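## Task

Pick up the tall spice jar from the desk and set it lying down on the floor of the tray on that desk, entirely within the tray's walls. At the end the tray must rest flat with nearly all of it over the desk, the gripper must have released the jar and moved away, and the robot must not have toppled or be left leaning.

## Robot and tools

Robot: a simulated Rainbow Robotics RB-Y1. It has a wheeled base (two drive wheels plus two rear casters, 0.66 m long, 0.58 m wide, front edge 0.10 m ahead of the drive axle), a folding torso (leg with ankle, knee, hip), a head camera, and two 7-joint arms, each ending in a parallel gripper with a wrist camera. The base only drives straight or turns in place; it cannot strafe. Loose objects may occasionally get a small push from outside.

Frames. Base frame: origin on the floor midway between the drive wheels, x forward, y left, z up. The reported chest, left_hand and right_hand are in this frame. A hand point is midway between its finger pads; fingers point along the hand's -z and close along its x. Printed hand positions can be off, more so at long reach. Odometry frame is the base frame at scene start; base_odometry counts wheel turns, so slip appears as travel. Heading is radians, left positive, -3.142 to 3.142.

execute_actions: arguments are "actions" (a list holding one action, or empty to just read state and images) and optional "cameras" (list from head_camera, left_wrist_camera, right_wrist_camera, all; omitted/null/["all"] gives all, [] gives none). An action may contain:
- "base": exactly one of {"translate_m": d} (relative drive from the current spot, metres, forward positive, -3 to 3) or {"rotate_rad": d} (relative turn in place, radians, left/counter-clockwise positive, -3.2 to 3.2). Moves needing over 8.667 s are refused.
- "joints": one flat dict keyed by joint name covering both arms, torso and head; every value is an absolute target (radians, or metres for grippers). Ranges: torso_squat_rad 0 to 1.2 (higher lowers the level chest); torso_shift_rad -0.3 to 0.6 (hips forward positive); torso_pitch_rad -0.2 to 1.4 (forward bow positive); torso_yaw_rad -1.5 to 1.5 (left positive). Per arm: shoulder_pitch -2.356 to 2.356 (0 hanging, negative swings forward/up); left_shoulder_roll_rad 0 to 3.141, right_shoulder_roll_rad -3.141 to 0 (away from body); shoulder_yaw -2.094 to 2.094; elbow -2.617 to 0.01 (negative bends); forearm_roll -3.141 to 3.141; wrist_pitch -1.57 to 1.919 (negative tips hand forward); hand_roll -2.705 to 2.705; gripper_m 0 to 0.1 (pad gap). Yaw and roll signs are the same for both arms (left/counter-clockwise positive). head_pan_rad -0.523 to 0.523, head_tilt_rad -0.35 to 1.57 (down positive). Joint names are prefixed left_ or right_ as in the schema.
- "speeds": caps for this action only, translate_m 0.05 to 0.4 m/s, rotate_rad 0.1 to 1.509 rad/s.
- "min_time_s": 0.1 to 8, a minimum duration for arm and head motions.
All parts start together. Omitted joints may keep pushing toward earlier targets. Any unknown key or out-of-range number refuses the whole call. No action exceeds 15 s. Torso combos must satisfy: squat+shift<=1.52; squat-shift+pitch<=1.57; shift+0.5pitch-0.4squat<=0.7; shift+0.3pitch-0.5squat<=0.39, otherwise the torso stops short with off_target.

wait {"seconds": 0-10}: lets the scene run with no new command, returns state and images. zoom_image {"camera", "region": [x0,y0,x1,y1]}: pixel box (max 504x504) of that camera's latest full image, origin top-left. Head image is 896x504, wrist images 644x364. read_manual: only licence text. finished_scene {"scene": n}: irreversible end of the current scene, reports success; replying with no tool call ends everything.

Result lines: joint_positions; base_status and joint_status per motion: done, off_target (resting off target, maybe still pushing), contact_stop (hit something firm; torso and arms only), time_out, limit_stop_at_<name>, limit_stop_at_own_body (guard halted before self-contact; move arm and torso apart), stopped_with_arm, not_followed. A contact_stop, time_out or stopped_with_arm halts that whole group (torso joints, or one arm's seven joints) and it then holds where it stopped. "joint command not followed" plus a cause line means a self/arm-collision check withheld that arm's targets (gripper still runs); the robot may retry them on later actions. on_its_own lists uncommanded parts; "held at" is a held target, not a position. If a stop is reported, the later calls in that reply are skipped.

Grasping: command a gripper gap at least 0.005 m narrower than the object; off_target then is expected. After a stop, first back off the arms in a separate action, then the torso. If both hands hold one item and the torso contact-stops instantly with nothing in the way, resend every arm joint at its current value, then the torso.

Avoid: driving into furniture (the base never stops itself; the bent leg can poke past the front edge, and a leg pressing furniture can shove the robot back unseen); arms striking or squeezing each other, grippers included; heavy loads (3 kg per arm) or weight far in front, which can tip the robot forward; torque faults (10 s freeze) and hot motors (MOTOR HOT warns at 65 °C, OVER-TEMPERATURE FAULT brakes the arm at 80 °C; resend targets after). Holding loads heats motors even while idle. Don't drop, slam or shove things, knock the tray off level, or let objects fall. Faster robot motion and less arm effort are preferred.

Each tool is called after "Call:" as name(argument=value, ...), one argument or row to a line, values as JSON.

## Session

Call:
execute_actions(
  actions=[],
)

Scene clock: 0.00 s.
base_odometry: x=+0.000 y=+0.000 heading=+0.000 (m, m, rad; odometry frame)
base_status: not commanded
joint_positions: torso_squat_rad=+0.350 torso_shift_rad=-0.001 torso_pitch_rad=-0.002 torso_yaw_rad=+0.000 left_shoulder_pitch_rad=+0.047 left_shoulder_roll_rad=+0.035 left_shoulder_yaw_rad=+0.004 left_elbow_rad=-0.156 left_forearm_roll_rad=-0.011 left_wrist_pitch_rad=-0.049 left_hand_roll_rad=+0.000 left_gripper_m=+0.101 right_shoulder_pitch_rad=-0.010 right_shoulder_roll_rad=+0.003 right_shoulder_yaw_rad=+0.013 right_elbow_rad=-0.240 right_forearm_roll_rad=+0.030 right_wrist_pitch_rad=+0.021 right_hand_roll_rad=-0.052 right_gripper_m=+0.100 head_pan_rad=+0.000 head_tilt_rad=+0.401
joint_status: not commanded
chest: x=-0.2288 y=+0.0008 z=+1.2475 quat_wxyz=(+1.000, -0.001, -0.001, +0.000) (m; base frame)
left_hand: x=-0.1751 y=+0.2474 z=+0.5651 quat_wxyz=(+0.997, +0.018, -0.081, +0.002) (m; base frame)
right_hand: x=-0.1087 y=-0.2163 z=+0.5720 quat_wxyz=(+0.993, +0.003, -0.115, -0.003) (m; base frame)
pictures: head_camera, left_wrist_camera, right_wrist_camera
Images, in order (width x height): head_camera 896x504, left_wrist_camera 644x364, right_wrist_camera 644x364.

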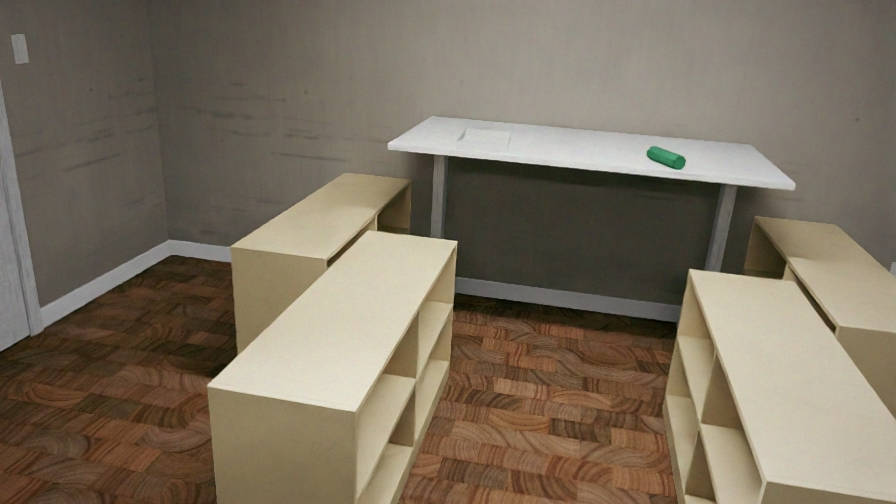

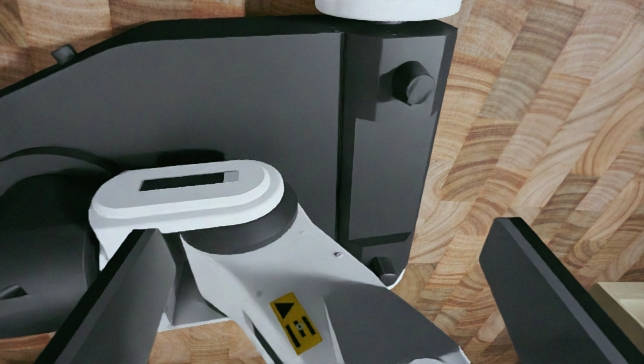

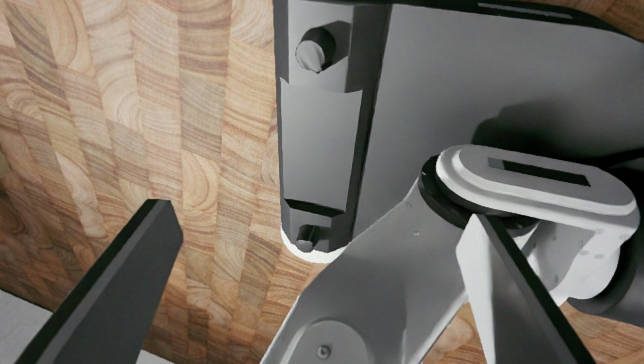

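Call:
execute_actions(
  actions=[
    {"base":{"rotate_rad":-0.21},"joints":{"left_elbow_rad":-1.9,"right_elbow_rad":-1.9,"torso_squat_rad":0.2,"head_tilt_rad":0.6}},
  ],
  cameras=[],
)

Call:
execute_actions(
  actions=[
    {"base":{"translate_m":1.2}},
  ],
  cameras=["head_camera"],
)

Scene clock: 20.33 s.
base_odometry: x=+0.000 y=+0.000 heading=-0.210 (m, m, rad; odometry frame)
base_status: done
joint_positions: torso_squat_rad=+0.200 torso_shift_rad=-0.001 torso_pitch_rad=-0.001 torso_yaw_rad=+0.000 left_shoulder_pitch_rad=+0.047 left_shoulder_roll_rad=+0.035 left_shoulder_yaw_rad=+0.004 left_elbow_rad=-1.900 left_forearm_roll_rad=-0.011 left_wrist_pitch_rad=-0.049 left_hand_roll_rad=+0.000 left_gripper_m=+0.101 right_shoulder_pitch_rad=-0.010 right_shoulder_roll_rad=+0.003 right_shoulder_yaw_rad=+0.013 right_elbow_rad=-1.900 right_forearm_roll_rad=+0.030 right_wrist_pitch_rad=+0.020 right_hand_roll_rad=-0.052 right_gripper_m=+0.100 head_pan_rad=+0.000 head_tilt_rad=+0.600
joint_status: all done
chest: x=-0.2288 y=+0.0008 z=+1.2760 quat_wxyz=(+1.000, -0.001, -0.001, +0.000) (m; base frame)
left_hand: x=+0.2621 y=+0.2354 z=+1.1970 quat_wxyz=(+0.579, +0.022, -0.815, -0.012) (m; base frame)
right_hand: x=+0.2757 y=-0.2103 z=+1.2096 quat_wxyz=(+0.585, +0.016, -0.811, -0.002) (m; base frame)
pictures: none
No camera images: the call's "cameras" was empty. Leave "cameras" out to get every camera's image.

Scene clock: 24.90 s.
base_odometry: x=+1.174 y=-0.250 heading=-0.210 (m, m, rad; odometry frame)
base_status: done
joint_positions: torso_squat_rad=+0.200 torso_shift_rad=-0.001 torso_pitch_rad=-0.001 torso_yaw_rad=+0.000 left_shoulder_pitch_rad=+0.047 left_shoulder_roll_rad=+0.035 left_shoulder_yaw_rad=+0.004 left_elbow_rad=-1.900 left_forearm_roll_rad=-0.011 left_wrist_pitch_rad=-0.049 left_hand_roll_rad=+0.000 left_gripper_m=+0.101 right_shoulder_pitch_rad=-0.010 right_shoulder_roll_rad=+0.003 right_shoulder_yaw_rad=+0.013 right_elbow_rad=-1.900 right_forearm_roll_rad=+0.030 right_wrist_pitch_rad=+0.020 right_hand_roll_rad=-0.052 right_gripper_m=+0.100 head_pan_rad=+0.000 head_tilt_rad=+0.600
joint_status: not commanded
chest: x=-0.2288 y=+0.0008 z=+1.2760 quat_wxyz=(+1.000, -0.001, -0.001, +0.000) (m; base frame)
left_hand: x=+0.2621 y=+0.2354 z=+1.1969 quat_wxyz=(+0.579, +0.022, -0.815, -0.012) (m; base frame)
right_hand: x=+0.2757 y=-0.2103 z=+1.2096 quat_wxyz=(+0.585, +0.016, -0.811, -0.002) (m; base frame)
pictures: head_camera
Images, in order (width x height): head_camera 896x504.

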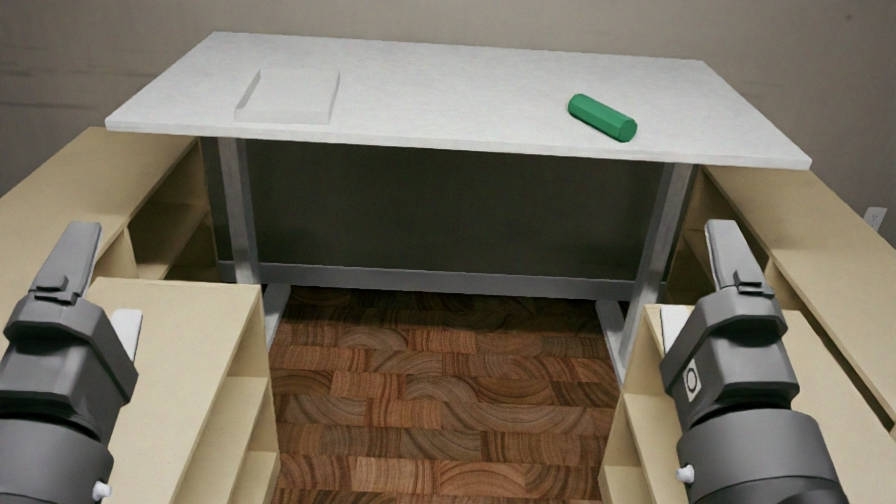

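Call:
execute_actions(
  actions=[
    {"base":{"translate_m":0.95},"joints":{"head_tilt_rad":0.9}},
  ],
  cameras=["head_camera"],
)

Scene clock: 36.47 s.
base_odometry: x=+2.103 y=-0.449 heading=-0.211 (m, m, rad; odometry frame)
base_status: done
joint_positions: torso_squat_rad=+0.200 torso_shift_rad=-0.001 torso_pitch_rad=-0.001 torso_yaw_rad=+0.000 left_shoulder_pitch_rad=+0.047 left_shoulder_roll_rad=+0.035 left_shoulder_yaw_rad=+0.004 left_elbow_rad=-1.900 left_forearm_roll_rad=-0.011 left_wrist_pitch_rad=-0.049 left_hand_roll_rad=+0.000 left_gripper_m=+0.101 right_shoulder_pitch_rad=-0.010 right_shoulder_roll_rad=+0.003 right_shoulder_yaw_rad=+0.013 right_elbow_rad=-1.900 right_forearm_roll_rad=+0.030 right_wrist_pitch_rad=+0.020 right_hand_roll_rad=-0.052 right_gripper_m=+0.100 head_pan_rad=+0.000 head_tilt_rad=+0.900
joint_status: all done
chest: x=-0.2288 y=+0.0008 z=+1.2760 quat_wxyz=(+1.000, -0.001, -0.001, +0.000) (m; base frame)
left_hand: x=+0.2621 y=+0.2354 z=+1.1969 quat_wxyz=(+0.579, +0.022, -0.815, -0.012) (m; base frame)
right_hand: x=+0.2757 y=-0.2103 z=+1.2096 quat_wxyz=(+0.585, +0.016, -0.811, -0.002) (m; base frame)
pictures: head_camera
Images, in order (width x height): head_camera 896x504.

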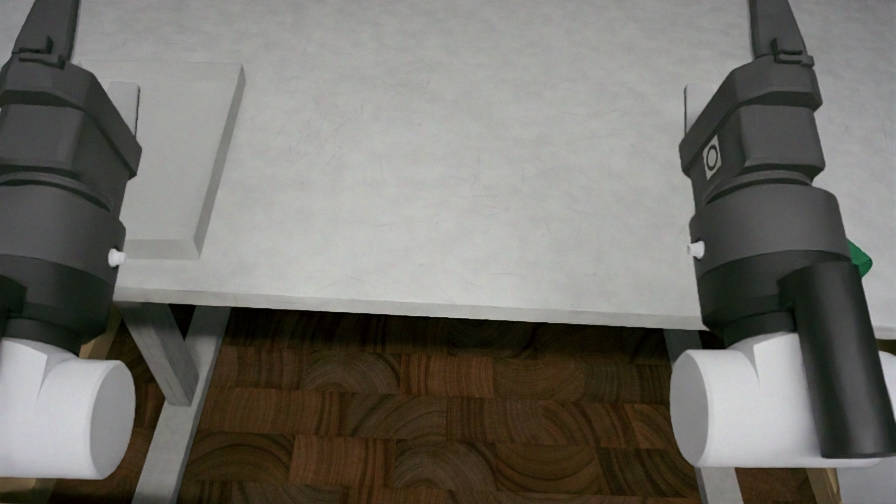

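Call:
execute_actions(
  actions=[
    {"base":{"translate_m":-0.15},"joints":{"left_shoulder_roll_rad":1.0,"right_shoulder_roll_rad":-1.0,"left_shoulder_yaw_rad":0.8,"right_shoulder_yaw_rad":-0.8,"head_tilt_rad":0.75,"head_pan_rad":-0.3}},
  ],
  cameras=["head_camera"],
)

Call:
execute_actions(
  actions=[
    {"joints":{"head_pan_rad":0.3}},
  ],
  cameras=["head_camera"],
)

Scene clock: 43.50 s.
base_odometry: x=+1.956 y=-0.418 heading=-0.210 (m, m, rad; odometry frame)
base_status: done
joint_positions: torso_squat_rad=+0.200 torso_shift_rad=-0.001 torso_pitch_rad=-0.002 torso_yaw_rad=+0.000 left_shoulder_pitch_rad=+0.047 left_shoulder_roll_rad=+1.000 left_shoulder_yaw_rad=+0.800 left_elbow_rad=-1.900 left_forearm_roll_rad=-0.011 left_wrist_pitch_rad=-0.049 left_hand_roll_rad=+0.000 left_gripper_m=+0.101 right_shoulder_pitch_rad=-0.010 right_shoulder_roll_rad=-1.000 right_shoulder_yaw_rad=-0.800 right_elbow_rad=-1.900 right_forearm_roll_rad=+0.030 right_wrist_pitch_rad=+0.021 right_hand_roll_rad=-0.052 right_gripper_m=+0.100 head_pan_rad=-0.300 head_tilt_rad=+0.750
joint_status: all done
chest: x=-0.2289 y=+0.0009 z=+1.2760 quat_wxyz=(+1.000, -0.001, -0.001, +0.000) (m; base frame)
left_hand: x=+0.1219 y=+0.5356 z=+1.5662 quat_wxyz=(+0.317, +0.537, -0.760, -0.184) (m; base frame)
right_hand: x=+0.1200 y=-0.5405 z=+1.5823 quat_wxyz=(+0.322, -0.528, -0.772, +0.149) (m; base frame)
pictures: head_camera
Images, in order (width x height): head_camera 896x504.

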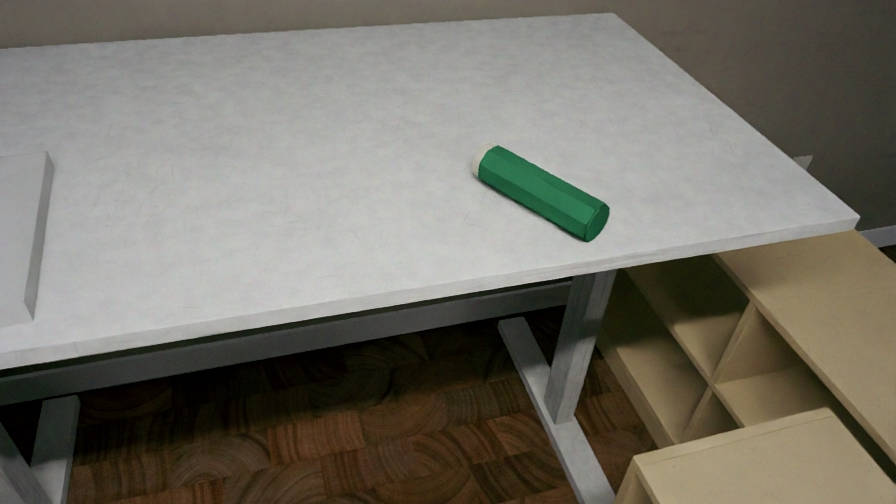

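Scene clock: 44.57 s.
base_odometry: x=+1.956 y=-0.418 heading=-0.210 (m, m, rad; odometry frame)
base_status: not commanded
joint_positions: torso_squat_rad=+0.200 torso_shift_rad=-0.001 torso_pitch_rad=-0.002 torso_yaw_rad=+0.000 left_shoulder_pitch_rad=+0.047 left_shoulder_roll_rad=+1.000 left_shoulder_yaw_rad=+0.800 left_elbow_rad=-1.900 left_forearm_roll_rad=-0.011 left_wrist_pitch_rad=-0.049 left_hand_roll_rad=+0.000 left_gripper_m=+0.101 right_shoulder_pitch_rad=-0.010 right_shoulder_roll_rad=-1.000 right_shoulder_yaw_rad=-0.800 right_elbow_rad=-1.900 right_forearm_roll_rad=+0.030 right_wrist_pitch_rad=+0.021 right_hand_roll_rad=-0.052 right_gripper_m=+0.100 head_pan_rad=+0.300 head_tilt_rad=+0.750
joint_status: all done
chest: x=-0.2289 y=+0.0009 z=+1.2760 quat_wxyz=(+1.000, -0.001, -0.001, +0.000) (m; base frame)
left_hand: x=+0.1219 y=+0.5356 z=+1.5662 quat_wxyz=(+0.317, +0.537, -0.760, -0.184) (m; base frame)
right_hand: x=+0.1201 y=-0.5405 z=+1.5823 quat_wxyz=(+0.322, -0.528, -0.772, +0.149) (m; base frame)
pictures: head_camera
Images, in order (width x height): head_camera 896x504.

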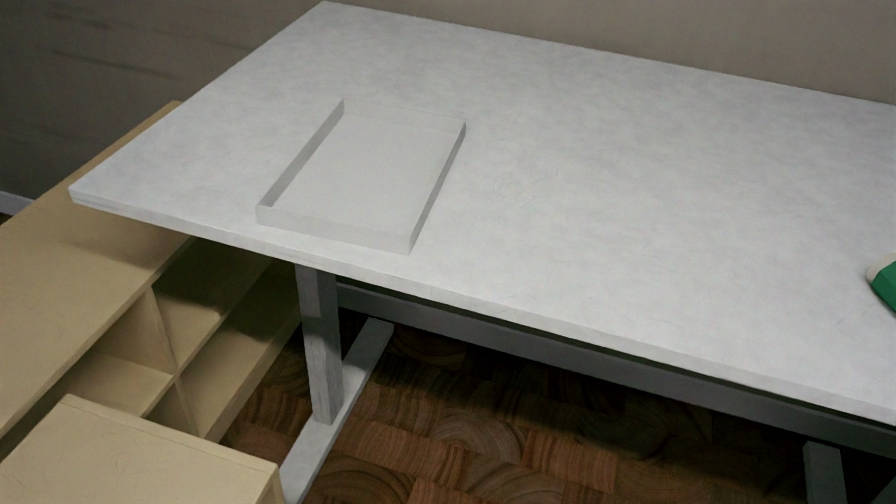

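Call:
execute_actions(
  actions=[
    {"joints":{"right_shoulder_pitch_rad":-0.85,"right_shoulder_roll_rad":-0.1,"right_shoulder_yaw_rad":-0.27,"right_elbow_rad":-0.75,"right_forearm_roll_rad":0,"right_wrist_pitch_rad":1.25,"right_hand_roll_rad":0,"torso_yaw_rad":-0.36,"torso_squat_rad":0.1,"left_shoulder_roll_rad":0.3,"left_shoulder_yaw_rad":0.3,"left_elbow_rad":-2.3,"head_pan_rad":-0.2,"head_tilt_rad":0.8}},
  ],
)

Scene clock: 105.87 s.
base_odometry: x=+1.956 y=-0.418 heading=-0.210 (m, m, rad; odometry frame)
base_status: not commanded
joint_positions: torso_squat_rad=+0.100 torso_shift_rad=+0.000 torso_pitch_rad=-0.001 torso_yaw_rad=-0.360 left_shoulder_pitch_rad=+0.047 left_shoulder_roll_rad=+0.300 left_shoulder_yaw_rad=+0.300 left_elbow_rad=-2.300 left_forearm_roll_rad=-0.011 left_wrist_pitch_rad=-0.049 left_hand_roll_rad=+0.000 left_gripper_m=+0.101 right_shoulder_pitch_rad=-0.850 right_shoulder_roll_rad=-0.100 right_shoulder_yaw_rad=-0.270 right_elbow_rad=-0.750 right_forearm_roll_rad=+0.000 right_wrist_pitch_rad=+1.250 right_hand_roll_rad=+0.000 right_gripper_m=+0.100 head_pan_rad=-0.200 head_tilt_rad=+0.800
joint_status: all done
chest: x=-0.2287 y=+0.0009 z=+1.2864 quat_wxyz=(+0.984, -0.001, -0.001, -0.179) (m; base frame)
left_hand: x=+0.2524 y=+0.1739 z=+1.4168 quat_wxyz=(+0.356, +0.039, -0.922, -0.148) (m; base frame)
right_hand: x=+0.2117 y=-0.3914 z=+0.9499 quat_wxyz=(+0.971, -0.021, -0.157, -0.177) (m; base frame)
pictures: head_camera, left_wrist_camera, right_wrist_camera
Images, in order (width x height): head_camera 896x504, left_wrist_camera 644x364, right_wrist_camera 644x364.

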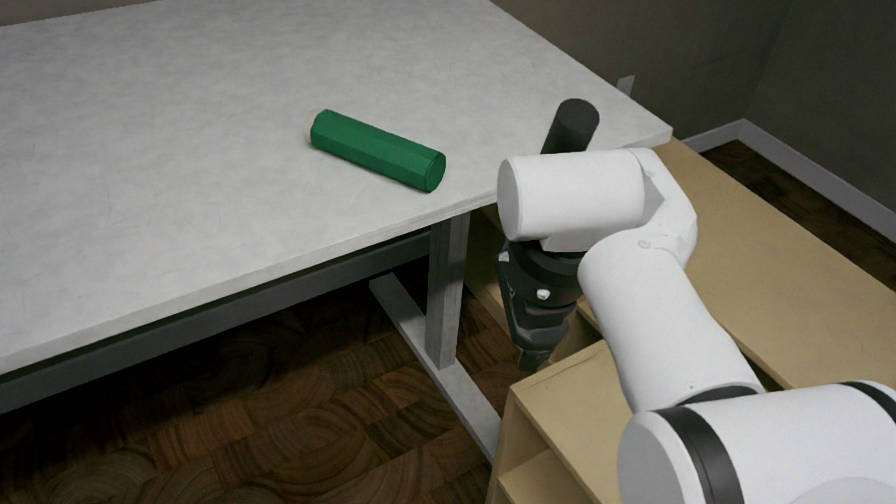

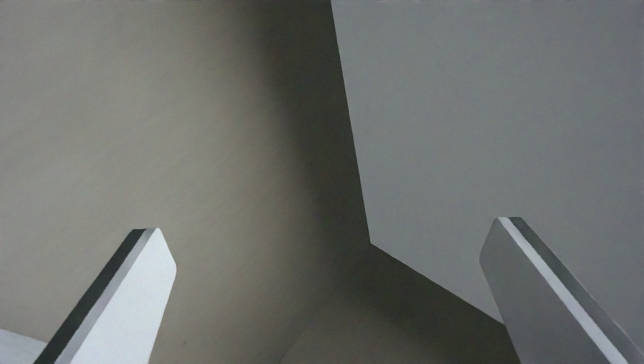

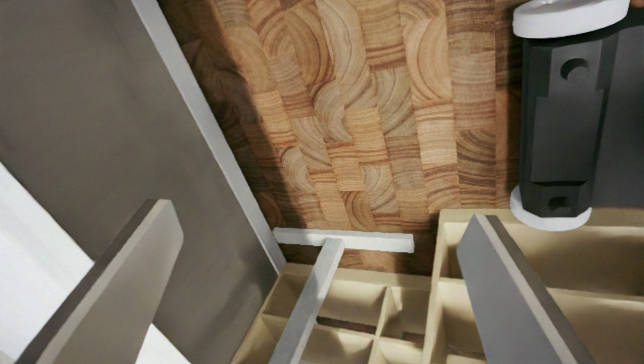

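Call:
execute_actions(
  actions=[
    {"joints":{"right_hand_roll_rad":-0.72,"torso_squat_rad":0.0,"right_shoulder_pitch_rad":-0.95,"right_wrist_pitch_rad":1.35}},
  ],
  cameras=[],
)

Call:
execute_actions(
  actions=[
    {"base":{"translate_m":0.36},"joints":{"head_tilt_rad":1.0},"speeds":{"translate_m":0.2}},
  ],
)

Scene clock: 116.70 s.
base_odometry: x=+1.956 y=-0.418 heading=-0.210 (m, m, rad; odometry frame)
base_status: not commanded
joint_positions: torso_squat_rad=+0.000 torso_shift_rad=+0.000 torso_pitch_rad=-0.001 torso_yaw_rad=-0.360 left_shoulder_pitch_rad=+0.047 left_shoulder_roll_rad=+0.300 left_shoulder_yaw_rad=+0.300 left_elbow_rad=-2.300 left_forearm_roll_rad=-0.011 left_wrist_pitch_rad=-0.049 left_hand_roll_rad=+0.000 left_gripper_m=+0.101 right_shoulder_pitch_rad=-0.950 right_shoulder_roll_rad=-0.100 right_shoulder_yaw_rad=-0.270 right_elbow_rad=-0.750 right_forearm_roll_rad=+0.000 right_wrist_pitch_rad=+1.350 right_hand_roll_rad=-0.720 right_gripper_m=+0.100 head_pan_rad=-0.200 head_tilt_rad=+0.800
joint_status: all done
chest: x=-0.2288 y=+0.0009 z=+1.2899 quat_wxyz=(+0.984, -0.001, -0.001, -0.179) (m; base frame)
left_hand: x=+0.2524 y=+0.1738 z=+1.4203 quat_wxyz=(+0.356, +0.039, -0.922, -0.148) (m; base frame)
right_hand: x=+0.2318 y=-0.3791 z=+0.9986 quat_wxyz=(+0.856, +0.037, -0.151, -0.492) (m; base frame)
pictures: none
No camera images: the call's "cameras" was empty. Leave "cameras" out to get every camera's image.

Scene clock: 119.37 s.
base_odometry: x=+2.308 y=-0.493 heading=-0.210 (m, m, rad; odometry frame)
base_status: done
joint_positions: torso_squat_rad=+0.000 torso_shift_rad=+0.000 torso_pitch_rad=-0.001 torso_yaw_rad=-0.360 left_shoulder_pitch_rad=+0.047 left_shoulder_roll_rad=+0.300 left_shoulder_yaw_rad=+0.300 left_elbow_rad=-2.300 left_forearm_roll_rad=-0.011 left_wrist_pitch_rad=-0.049 left_hand_roll_rad=+0.000 left_gripper_m=+0.101 right_shoulder_pitch_rad=-0.950 right_shoulder_roll_rad=-0.100 right_shoulder_yaw_rad=-0.270 right_elbow_rad=-0.750 right_forearm_roll_rad=+0.000 right_wrist_pitch_rad=+1.350 right_hand_roll_rad=-0.720 right_gripper_m=+0.100 head_pan_rad=-0.200 head_tilt_rad=+1.000
joint_status: all done
chest: x=-0.2288 y=+0.0008 z=+1.2899 quat_wxyz=(+0.984, -0.001, -0.001, -0.179) (m; base frame)
left_hand: x=+0.2523 y=+0.1738 z=+1.4203 quat_wxyz=(+0.356, +0.039, -0.922, -0.149) (m; base frame)
right_hand: x=+0.2318 y=-0.3791 z=+0.9987 quat_wxyz=(+0.856, +0.037, -0.151, -0.493) (m; base frame)
pictures: head_camera, left_wrist_camera, right_wrist_camera
Images, in order (width x height): head_camera 896x504, left_wrist_camera 644x364, right_wrist_camera 644x364.

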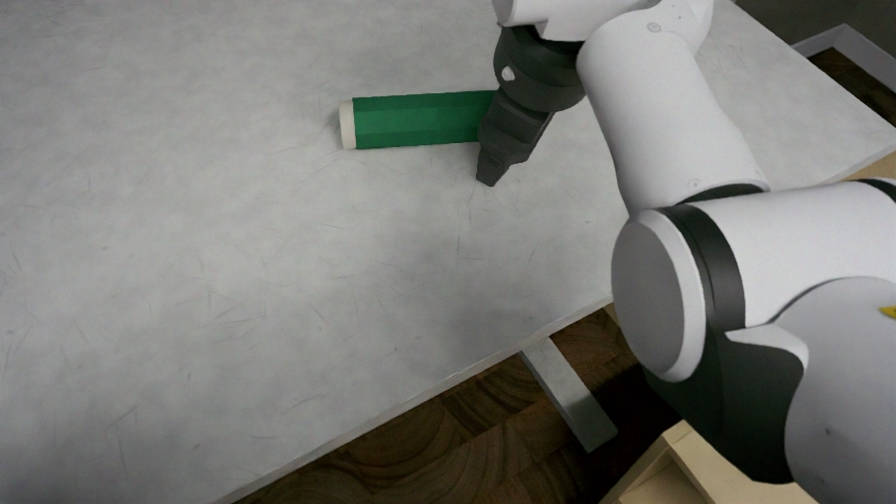

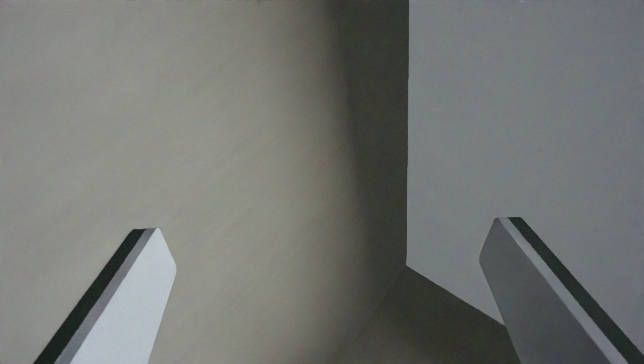

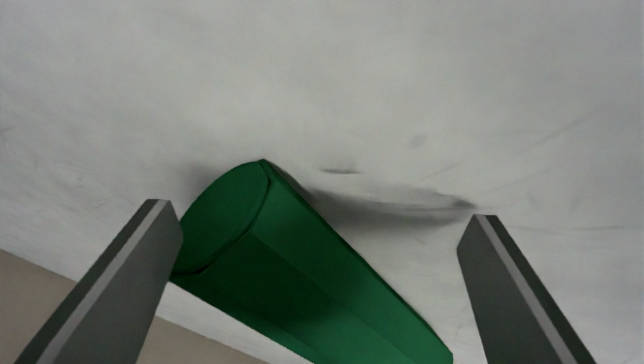

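Call:
execute_actions(
  actions=[
    {"joints":{"right_hand_roll_rad":-0.1},"base":{"translate_m":0.1}},
  ],
  cameras=["head_camera","right_wrist_camera"],
)

Scene clock: 135.13 s.
base_odometry: x=+2.406 y=-0.514 heading=-0.211 (m, m, rad; odometry frame)
base_status: done
joint_positions: torso_squat_rad=+0.000 torso_shift_rad=+0.000 torso_pitch_rad=-0.001 torso_yaw_rad=-0.360 left_shoulder_pitch_rad=+0.047 left_shoulder_roll_rad=+0.300 left_shoulder_yaw_rad=+0.300 left_elbow_rad=-2.300 left_forearm_roll_rad=-0.011 left_wrist_pitch_rad=-0.049 left_hand_roll_rad=+0.000 left_gripper_m=+0.101 right_shoulder_pitch_rad=-0.950 right_shoulder_roll_rad=-0.100 right_shoulder_yaw_rad=-0.270 right_elbow_rad=-0.750 right_forearm_roll_rad=+0.000 right_wrist_pitch_rad=+1.350 right_hand_roll_rad=-0.100 right_gripper_m=+0.100 head_pan_rad=-0.200 head_tilt_rad=+1.000
joint_status: all done
chest: x=-0.2288 y=+0.0008 z=+1.2899 quat_wxyz=(+0.984, -0.001, -0.001, -0.179) (m; base frame)
left_hand: x=+0.2524 y=+0.1738 z=+1.4203 quat_wxyz=(+0.356, +0.039, -0.922, -0.149) (m; base frame)
right_hand: x=+0.2319 y=-0.3791 z=+0.9987 quat_wxyz=(+0.966, -0.011, -0.155, -0.208) (m; base frame)
pictures: head_camera, right_wrist_camera
Images, in order (width x height): head_camera 896x504, right_wrist_camera 644x364.

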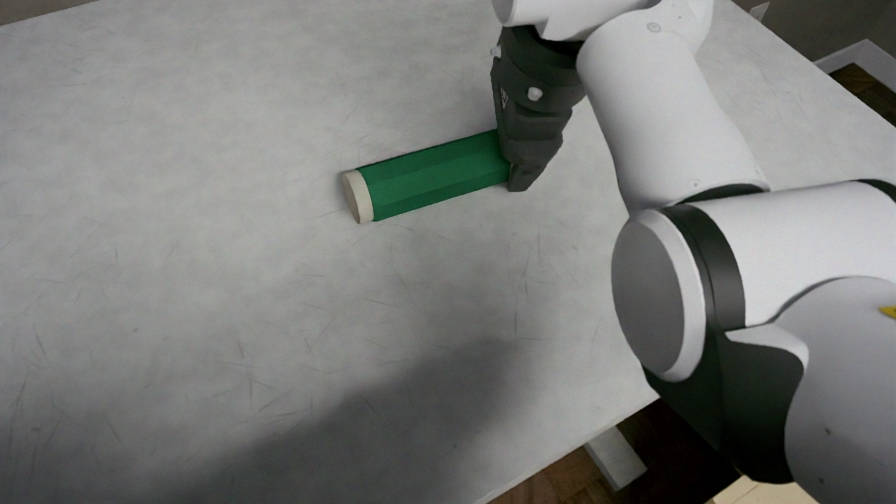

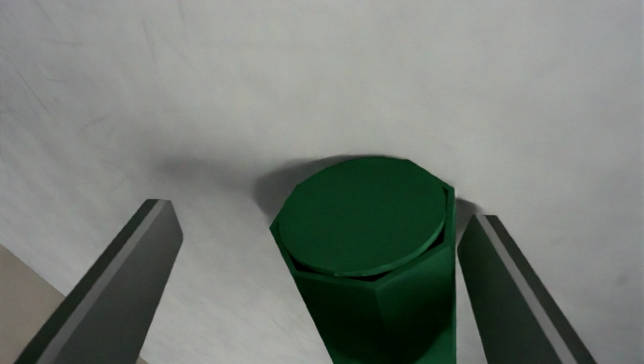

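Call:
execute_actions(
  actions=[
    {"joints":{"right_shoulder_pitch_rad":-1.07,"right_wrist_pitch_rad":1.47}},
  ],
  cameras=[],
)

Call:
execute_actions(
  actions=[
    {"joints":{"torso_yaw_rad":-0.22}},
  ],
  cameras=["head_camera","right_wrist_camera"],
)

Scene clock: 143.30 s.
base_odometry: x=+2.406 y=-0.514 heading=-0.211 (m, m, rad; odometry frame)
base_status: not commanded
joint_positions: torso_squat_rad=+0.000 torso_shift_rad=+0.000 torso_pitch_rad=-0.001 torso_yaw_rad=-0.360 left_shoulder_pitch_rad=+0.047 left_shoulder_roll_rad=+0.300 left_shoulder_yaw_rad=+0.300 left_elbow_rad=-2.300 left_forearm_roll_rad=-0.011 left_wrist_pitch_rad=-0.049 left_hand_roll_rad=+0.000 left_gripper_m=+0.101 right_shoulder_pitch_rad=-1.070 right_shoulder_roll_rad=-0.100 right_shoulder_yaw_rad=-0.270 right_elbow_rad=-0.750 right_forearm_roll_rad=+0.000 right_wrist_pitch_rad=+1.470 right_hand_roll_rad=-0.100 right_gripper_m=+0.100 head_pan_rad=-0.200 head_tilt_rad=+1.000
joint_status: all done
chest: x=-0.2288 y=+0.0009 z=+1.2899 quat_wxyz=(+0.984, -0.001, -0.001, -0.179) (m; base frame)
left_hand: x=+0.2523 y=+0.1738 z=+1.4203 quat_wxyz=(+0.356, +0.039, -0.922, -0.148) (m; base frame)
right_hand: x=+0.2498 y=-0.3624 z=+1.0548 quat_wxyz=(+0.971, -0.010, -0.151, -0.187) (m; base frame)
pictures: none
No camera images: the call's "cameras" was empty. Leave "cameras" out to get every camera's image.

Scene clock: 144.47 s.
base_odometry: x=+2.406 y=-0.514 heading=-0.211 (m, m, rad; odometry frame)
base_status: not commanded
joint_positions: torso_squat_rad=+0.000 torso_shift_rad=+0.000 torso_pitch_rad=-0.001 torso_yaw_rad=-0.220 left_shoulder_pitch_rad=+0.047 left_shoulder_roll_rad=+0.300 left_shoulder_yaw_rad=+0.300 left_elbow_rad=-2.300 left_forearm_roll_rad=-0.011 left_wrist_pitch_rad=-0.049 left_hand_roll_rad=+0.000 left_gripper_m=+0.101 right_shoulder_pitch_rad=-1.070 right_shoulder_roll_rad=-0.100 right_shoulder_yaw_rad=-0.270 right_elbow_rad=-0.750 right_forearm_roll_rad=+0.000 right_wrist_pitch_rad=+1.470 right_hand_roll_rad=-0.100 right_gripper_m=+0.100 head_pan_rad=-0.200 head_tilt_rad=+1.000
joint_status: all done
chest: x=-0.2288 y=+0.0008 z=+1.2899 quat_wxyz=(+0.994, -0.001, -0.001, -0.110) (m; base frame)
left_hand: x=+0.2235 y=+0.2393 z=+1.4202 quat_wxyz=(+0.365, +0.104, -0.917, -0.123) (m; base frame)
right_hand: x=+0.2957 y=-0.2921 z=+1.0547 quat_wxyz=(+0.981, +0.000, -0.152, -0.119) (m; base frame)
pictures: head_camera, right_wrist_camera
Images, in order (width x height): head_camera 896x504, right_wrist_camera 644x364.

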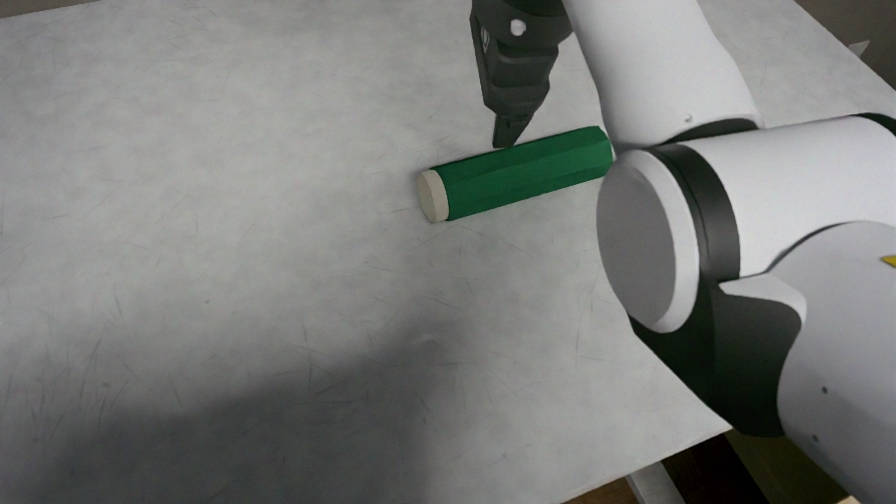

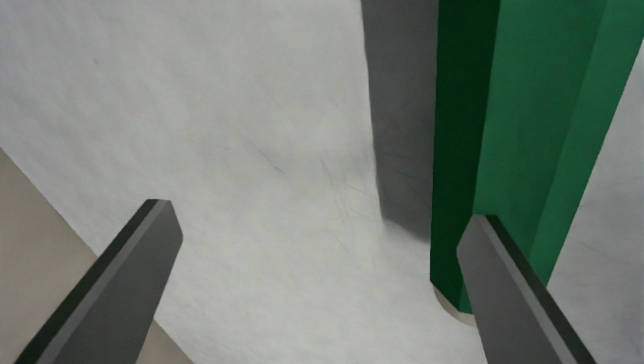

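Call:
execute_actions(
  actions=[
    {"base":{"translate_m":-0.065}},
  ],
  cameras=["right_wrist_camera"],
)

Scene clock: 153.57 s.
base_odometry: x=+2.342 y=-0.500 heading=-0.210 (m, m, rad; odometry frame)
base_status: done
joint_positions: torso_squat_rad=+0.000 torso_shift_rad=-0.001 torso_pitch_rad=-0.002 torso_yaw_rad=-0.220 left_shoulder_pitch_rad=+0.047 left_shoulder_roll_rad=+0.300 left_shoulder_yaw_rad=+0.300 left_elbow_rad=-2.300 left_forearm_roll_rad=-0.011 left_wrist_pitch_rad=-0.049 left_hand_roll_rad=+0.000 left_gripper_m=+0.101 right_shoulder_pitch_rad=-1.070 right_shoulder_roll_rad=-0.100 right_shoulder_yaw_rad=-0.270 right_elbow_rad=-0.750 right_forearm_roll_rad=+0.000 right_wrist_pitch_rad=+1.470 right_hand_roll_rad=-0.100 right_gripper_m=+0.100 head_pan_rad=-0.200 head_tilt_rad=+1.000
joint_status: not commanded
chest: x=-0.2289 y=+0.0008 z=+1.2899 quat_wxyz=(+0.994, -0.001, -0.001, -0.110) (m; base frame)
left_hand: x=+0.2234 y=+0.2393 z=+1.4202 quat_wxyz=(+0.365, +0.104, -0.917, -0.123) (m; base frame)
right_hand: x=+0.2957 y=-0.2921 z=+1.0547 quat_wxyz=(+0.981, +0.000, -0.152, -0.119) (m; base frame)
pictures: right_wrist_camera
Images, in order (width x height): right_wrist_camera 644x364.

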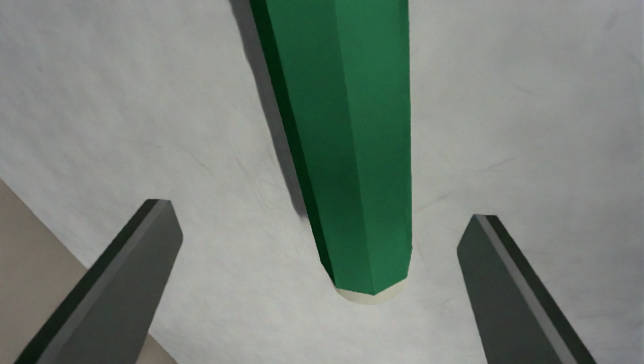

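Call:
execute_actions(
  actions=[
    {"joints":{"torso_squat_rad":0.42}},
  ],
  cameras=["head_camera","right_wrist_camera"],
)

Scene clock: 159.73 s.
base_odometry: x=+2.342 y=-0.500 heading=-0.210 (m, m, rad; odometry frame)
base_status: not commanded
joint_positions: torso_squat_rad=+0.420 torso_shift_rad=-0.001 torso_pitch_rad=-0.002 torso_yaw_rad=-0.220 left_shoulder_pitch_rad=+0.047 left_shoulder_roll_rad=+0.300 left_shoulder_yaw_rad=+0.300 left_elbow_rad=-2.300 left_forearm_roll_rad=-0.011 left_wrist_pitch_rad=-0.049 left_hand_roll_rad=+0.000 left_gripper_m=+0.101 right_shoulder_pitch_rad=-1.070 right_shoulder_roll_rad=-0.100 right_shoulder_yaw_rad=-0.270 right_elbow_rad=-0.750 right_forearm_roll_rad=+0.000 right_wrist_pitch_rad=+1.470 right_hand_roll_rad=-0.100 right_gripper_m=+0.100 head_pan_rad=-0.200 head_tilt_rad=+1.000
joint_status: all done
chest: x=-0.2289 y=+0.0008 z=+1.2291 quat_wxyz=(+0.994, -0.001, -0.001, -0.110) (m; base frame)
left_hand: x=+0.2234 y=+0.2393 z=+1.3594 quat_wxyz=(+0.365, +0.104, -0.917, -0.123) (m; base frame)
right_hand: x=+0.2957 y=-0.2921 z=+0.9939 quat_wxyz=(+0.981, +0.000, -0.152, -0.119) (m; base frame)
pictures: head_camera, right_wrist_camera
Images, in order (width x height): head_camera 896x504, right_wrist_camera 644x364.

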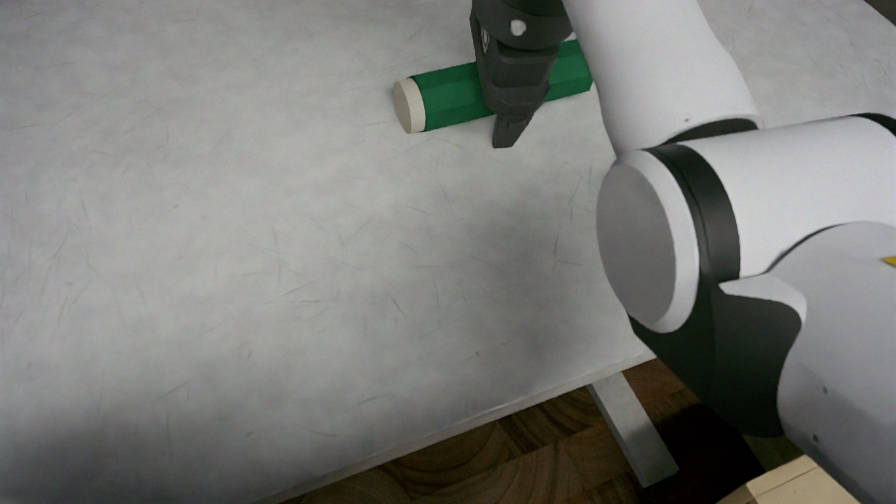

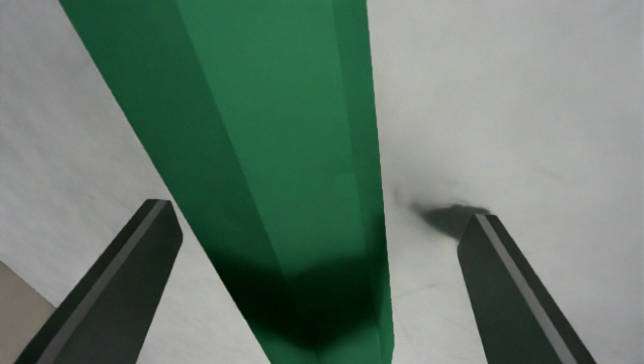

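Call:
execute_actions(
  actions=[
    {"base":{"translate_m":0.02},"joints":{"right_hand_roll_rad":-0.25}},
  ],
  cameras=[],
)

Call:
execute_actions(
  actions=[
    {"joints":{"torso_squat_rad":0.5}},
  ],
  cameras=["head_camera","right_wrist_camera"],
)

Scene clock: 164.80 s.
base_odometry: x=+2.362 y=-0.504 heading=-0.210 (m, m, rad; odometry frame)
base_status: done
joint_positions: torso_squat_rad=+0.420 torso_shift_rad=+0.000 torso_pitch_rad=-0.001 torso_yaw_rad=-0.220 left_shoulder_pitch_rad=+0.047 left_shoulder_roll_rad=+0.300 left_shoulder_yaw_rad=+0.300 left_elbow_rad=-2.300 left_forearm_roll_rad=-0.011 left_wrist_pitch_rad=-0.049 left_hand_roll_rad=+0.000 left_gripper_m=+0.101 right_shoulder_pitch_rad=-1.070 right_shoulder_roll_rad=-0.100 right_shoulder_yaw_rad=-0.270 right_elbow_rad=-0.750 right_forearm_roll_rad=+0.000 right_wrist_pitch_rad=+1.470 right_hand_roll_rad=-0.250 right_gripper_m=+0.100 head_pan_rad=-0.200 head_tilt_rad=+1.000
joint_status: all done
chest: x=-0.2287 y=+0.0008 z=+1.2291 quat_wxyz=(+0.994, -0.001, -0.001, -0.110) (m; base frame)
left_hand: x=+0.2236 y=+0.2393 z=+1.3593 quat_wxyz=(+0.365, +0.104, -0.917, -0.123) (m; base frame)
right_hand: x=+0.2958 y=-0.2921 z=+0.9937 quat_wxyz=(+0.970, +0.012, -0.151, -0.192) (m; base frame)
pictures: none
No camera images: the call's "cameras" was empty. Leave "cameras" out to get every camera's image.

Scene clock: 165.90 s.
base_odometry: x=+2.362 y=-0.504 heading=-0.210 (m, m, rad; odometry frame)
base_status: not commanded
joint_positions: torso_squat_rad=+0.452 torso_shift_rad=-0.002 torso_pitch_rad=-0.006 torso_yaw_rad=-0.220 left_shoulder_pitch_rad=+0.047 left_shoulder_roll_rad=+0.300 left_shoulder_yaw_rad=+0.300 left_elbow_rad=-2.300 left_forearm_roll_rad=-0.011 left_wrist_pitch_rad=-0.049 left_hand_roll_rad=+0.000 left_gripper_m=+0.101 right_shoulder_pitch_rad=-1.076 right_shoulder_roll_rad=-0.101 right_shoulder_yaw_rad=-0.270 right_elbow_rad=-0.753 right_forearm_roll_rad=+0.000 right_wrist_pitch_rad=+1.470 right_hand_roll_rad=-0.250 right_gripper_m=+0.099 head_pan_rad=-0.200 head_tilt_rad=+1.000
joint_status: torso_squat_rad contact_stop (moved +0.032 of +0.080)
on_its_own: torso_squat_rad is held at +0.452, not at your +0.500, since a contact_stop
chest: x=-0.2314 y=+0.0011 z=+1.2196 quat_wxyz=(+0.994, -0.001, -0.003, -0.110) (m; base frame)
left_hand: x=+0.2203 y=+0.2396 z=+1.3519 quat_wxyz=(+0.363, +0.104, -0.918, -0.123) (m; base frame)
right_hand: x=+0.2964 y=-0.2923 z=+0.9910 quat_wxyz=(+0.969, +0.011, -0.158, -0.191) (m; base frame)
pictures: head_camera, right_wrist_camera
Images, in order (width x height): head_camera 896x504, right_wrist_camera 644x364.

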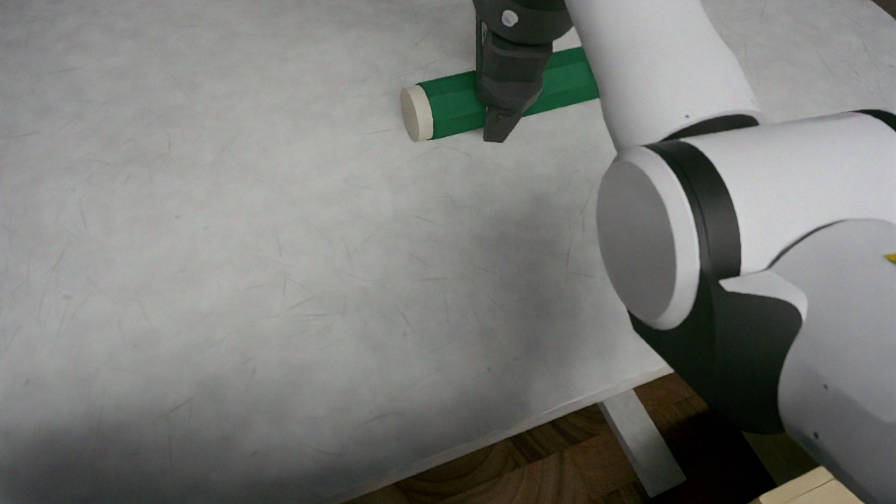

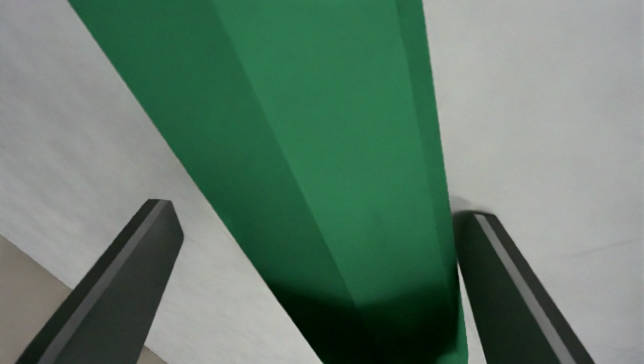

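Touching the desk. Back off slightly and grip.

Call:
execute_actions(
  actions=[
    {"joints":{"torso_squat_rad":0.43}},
  ],
  cameras=[],
)

Call:
execute_actions(
  actions=[
    {"joints":{"right_gripper_m":0.03},"min_time_s":1},
  ],
  cameras=[],
)

Call:
execute_actions(
  actions=[
    {"joints":{"torso_squat_rad":0.0,"head_pan_rad":0.2,"head_tilt_rad":0.9}},
  ],
  cameras=["head_camera","right_wrist_camera"],
)

Scene clock: 171.47 s.
base_odometry: x=+2.362 y=-0.504 heading=-0.210 (m, m, rad; odometry frame)
base_status: not commanded
joint_positions: torso_squat_rad=+0.430 torso_shift_rad=-0.002 torso_pitch_rad=-0.005 torso_yaw_rad=-0.220 left_shoulder_pitch_rad=+0.047 left_shoulder_roll_rad=+0.300 left_shoulder_yaw_rad=+0.300 left_elbow_rad=-2.300 left_forearm_roll_rad=-0.011 left_wrist_pitch_rad=-0.049 left_hand_roll_rad=+0.000 left_gripper_m=+0.101 right_shoulder_pitch_rad=-1.071 right_shoulder_roll_rad=-0.100 right_shoulder_yaw_rad=-0.270 right_elbow_rad=-0.750 right_forearm_roll_rad=+0.000 right_wrist_pitch_rad=+1.470 right_hand_roll_rad=-0.250 right_gripper_m=+0.100 head_pan_rad=-0.200 head_tilt_rad=+1.000
joint_status: all done
chest: x=-0.2307 y=+0.0009 z=+1.2262 quat_wxyz=(+0.994, -0.001, -0.003, -0.110) (m; base frame)
left_hand: x=+0.2212 y=+0.2393 z=+1.3580 quat_wxyz=(+0.364, +0.104, -0.917, -0.123) (m; base frame)
right_hand: x=+0.2947 y=-0.2923 z=+0.9930 quat_wxyz=(+0.969, +0.012, -0.153, -0.192) (m; base frame)
pictures: none
No camera images: the call's "cameras" was empty. Leave "cameras" out to get every camera's image.

action 0: "min_time_s" has no arm or head joint beside it: it slows only arm and head motions. Command such a joint too, or leave it out

Scene clock: 173.70 s.
base_odometry: x=+2.362 y=-0.504 heading=-0.210 (m, m, rad; odometry frame)
base_status: not commanded
joint_positions: torso_squat_rad=+0.000 torso_shift_rad=-0.002 torso_pitch_rad=-0.005 torso_yaw_rad=-0.220 left_shoulder_pitch_rad=+0.047 left_shoulder_roll_rad=+0.300 left_shoulder_yaw_rad=+0.300 left_elbow_rad=-2.300 left_forearm_roll_rad=-0.011 left_wrist_pitch_rad=-0.049 left_hand_roll_rad=+0.000 left_gripper_m=+0.101 right_shoulder_pitch_rad=-1.070 right_shoulder_roll_rad=-0.100 right_shoulder_yaw_rad=-0.270 right_elbow_rad=-0.750 right_forearm_roll_rad=+0.000 right_wrist_pitch_rad=+1.470 right_hand_roll_rad=-0.250 right_gripper_m=+0.100 head_pan_rad=+0.200 head_tilt_rad=+0.900
joint_status: all done
chest: x=-0.2308 y=+0.0009 z=+1.2899 quat_wxyz=(+0.994, -0.001, -0.002, -0.110) (m; base frame)
left_hand: x=+0.2211 y=+0.2393 z=+1.4216 quat_wxyz=(+0.364, +0.104, -0.917, -0.123) (m; base frame)
right_hand: x=+0.2946 y=-0.2923 z=+1.0565 quat_wxyz=(+0.969, +0.012, -0.153, -0.192) (m; base frame)
pictures: head_camera, right_wrist_camera
Images, in order (width x height): head_camera 896x504, right_wrist_camera 644x364.

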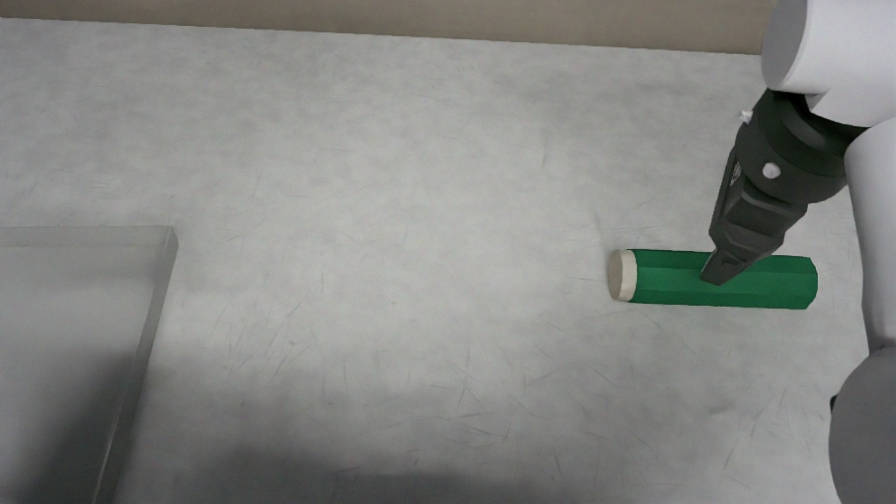

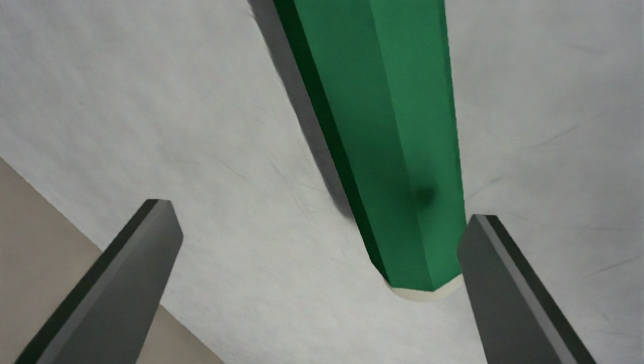

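Call:
execute_actions(
  actions=[
    {"joints":{"torso_squat_rad":0.43}},
  ],
  cameras=["right_wrist_camera"],
)

Call:
execute_actions(
  actions=[
    {"joints":{"right_gripper_m":0.03}},
  ],
  cameras=[],
)

Call:
execute_actions(
  actions=[
    {"joints":{"torso_squat_rad":0.0}},
  ],
  cameras=["head_camera","right_wrist_camera"],
)

Scene clock: 183.43 s.
base_odometry: x=+2.362 y=-0.504 heading=-0.210 (m, m, rad; odometry frame)
base_status: not commanded
joint_positions: torso_squat_rad=+0.430 torso_shift_rad=-0.002 torso_pitch_rad=-0.005 torso_yaw_rad=-0.220 left_shoulder_pitch_rad=+0.047 left_shoulder_roll_rad=+0.300 left_shoulder_yaw_rad=+0.300 left_elbow_rad=-2.300 left_forearm_roll_rad=-0.011 left_wrist_pitch_rad=-0.049 left_hand_roll_rad=+0.000 left_gripper_m=+0.101 right_shoulder_pitch_rad=-1.070 right_shoulder_roll_rad=-0.100 right_shoulder_yaw_rad=-0.270 right_elbow_rad=-0.750 right_forearm_roll_rad=+0.000 right_wrist_pitch_rad=+1.470 right_hand_roll_rad=-0.250 right_gripper_m=+0.100 head_pan_rad=+0.200 head_tilt_rad=+0.900
joint_status: all done
chest: x=-0.2307 y=+0.0009 z=+1.2262 quat_wxyz=(+0.994, -0.001, -0.003, -0.110) (m; base frame)
left_hand: x=+0.2211 y=+0.2393 z=+1.3580 quat_wxyz=(+0.364, +0.104, -0.917, -0.123) (m; base frame)
right_hand: x=+0.2946 y=-0.2923 z=+0.9929 quat_wxyz=(+0.969, +0.012, -0.153, -0.192) (m; base frame)
pictures: right_wrist_camera
Images, in order (width x height): right_wrist_camera 644x364.

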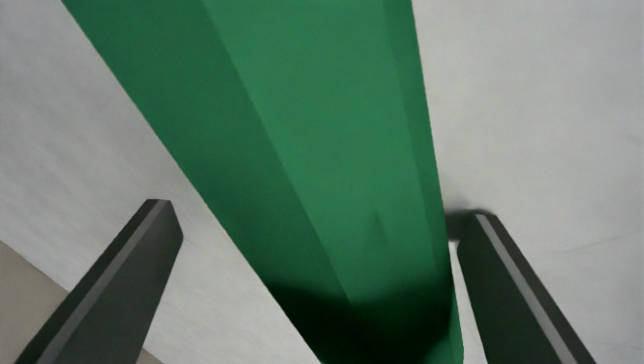

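Scene clock: 184.60 s.
base_odometry: x=+2.362 y=-0.504 heading=-0.210 (m, m, rad; odometry frame)
base_status: not commanded
joint_positions: torso_squat_rad=+0.430 torso_shift_rad=-0.002 torso_pitch_rad=-0.005 torso_yaw_rad=-0.220 left_shoulder_pitch_rad=+0.047 left_shoulder_roll_rad=+0.300 left_shoulder_yaw_rad=+0.300 left_elbow_rad=-2.300 left_forearm_roll_rad=-0.011 left_wrist_pitch_rad=-0.049 left_hand_roll_rad=+0.000 left_gripper_m=+0.101 right_shoulder_pitch_rad=-1.070 right_shoulder_roll_rad=-0.100 right_shoulder_yaw_rad=-0.270 right_elbow_rad=-0.750 right_forearm_roll_rad=+0.000 right_wrist_pitch_rad=+1.470 right_hand_roll_rad=-0.250 right_gripper_m=+0.056 head_pan_rad=+0.200 head_tilt_rad=+0.900
joint_status: right_gripper_m off_target (ended at +0.056, target +0.030)
chest: x=-0.2307 y=+0.0009 z=+1.2262 quat_wxyz=(+0.994, -0.001, -0.003, -0.110) (m; base frame)
left_hand: x=+0.2211 y=+0.2393 z=+1.3580 quat_wxyz=(+0.364, +0.104, -0.917, -0.123) (m; base frame)
right_hand: x=+0.2946 y=-0.2923 z=+0.9929 quat_wxyz=(+0.969, +0.012, -0.153, -0.192) (m; base frame)
pictures: none
No camera images: the call's "cameras" was empty. Leave "cameras" out to get every camera's image.

Scene clock: 186.83 s.
base_odometry: x=+2.362 y=-0.504 heading=-0.210 (m, m, rad; odometry frame)
base_status: not commanded
joint_positions: torso_squat_rad=+0.000 torso_shift_rad=-0.002 torso_pitch_rad=-0.005 torso_yaw_rad=-0.220 left_shoulder_pitch_rad=+0.047 left_shoulder_roll_rad=+0.300 left_shoulder_yaw_rad=+0.300 left_elbow_rad=-2.300 left_forearm_roll_rad=-0.011 left_wrist_pitch_rad=-0.049 left_hand_roll_rad=+0.000 left_gripper_m=+0.101 right_shoulder_pitch_rad=-1.070 right_shoulder_roll_rad=-0.100 right_shoulder_yaw_rad=-0.270 right_elbow_rad=-0.750 right_forearm_roll_rad=+0.000 right_wrist_pitch_rad=+1.470 right_hand_roll_rad=-0.250 right_gripper_m=+0.056 head_pan_rad=+0.200 head_tilt_rad=+0.900
joint_status: all done
chest: x=-0.2307 y=+0.0009 z=+1.2899 quat_wxyz=(+0.994, -0.001, -0.002, -0.110) (m; base frame)
left_hand: x=+0.2211 y=+0.2393 z=+1.4216 quat_wxyz=(+0.364, +0.104, -0.917, -0.123) (m; base frame)
right_hand: x=+0.2945 y=-0.2923 z=+1.0564 quat_wxyz=(+0.969, +0.012, -0.153, -0.192) (m; base frame)
pictures: head_camera, right_wrist_camera
Images, in order (width x height): head_camera 896x504, right_wrist_camera 644x364.

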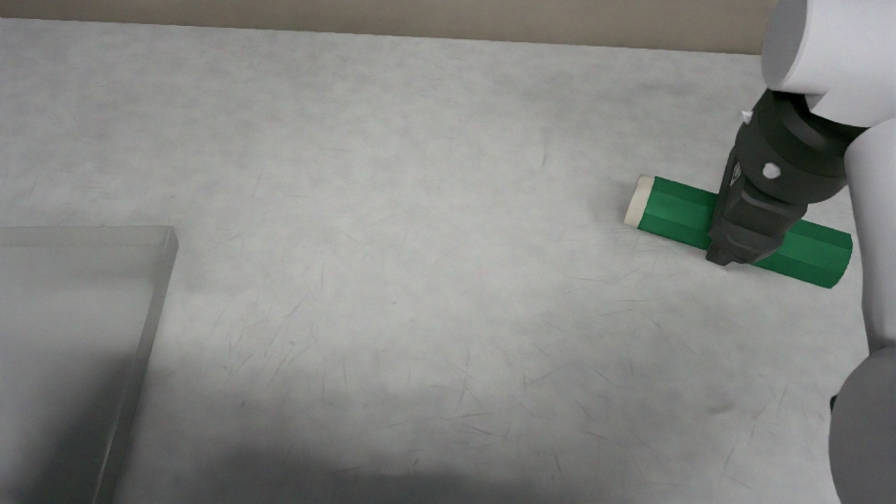

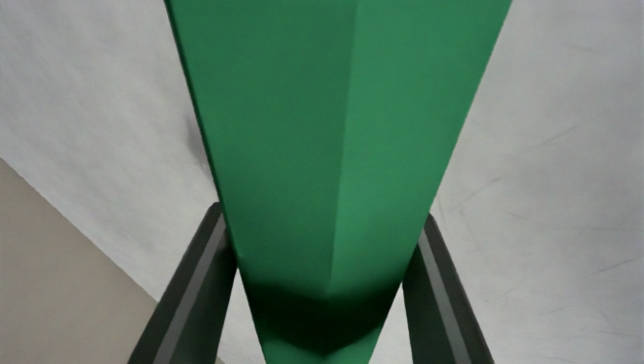

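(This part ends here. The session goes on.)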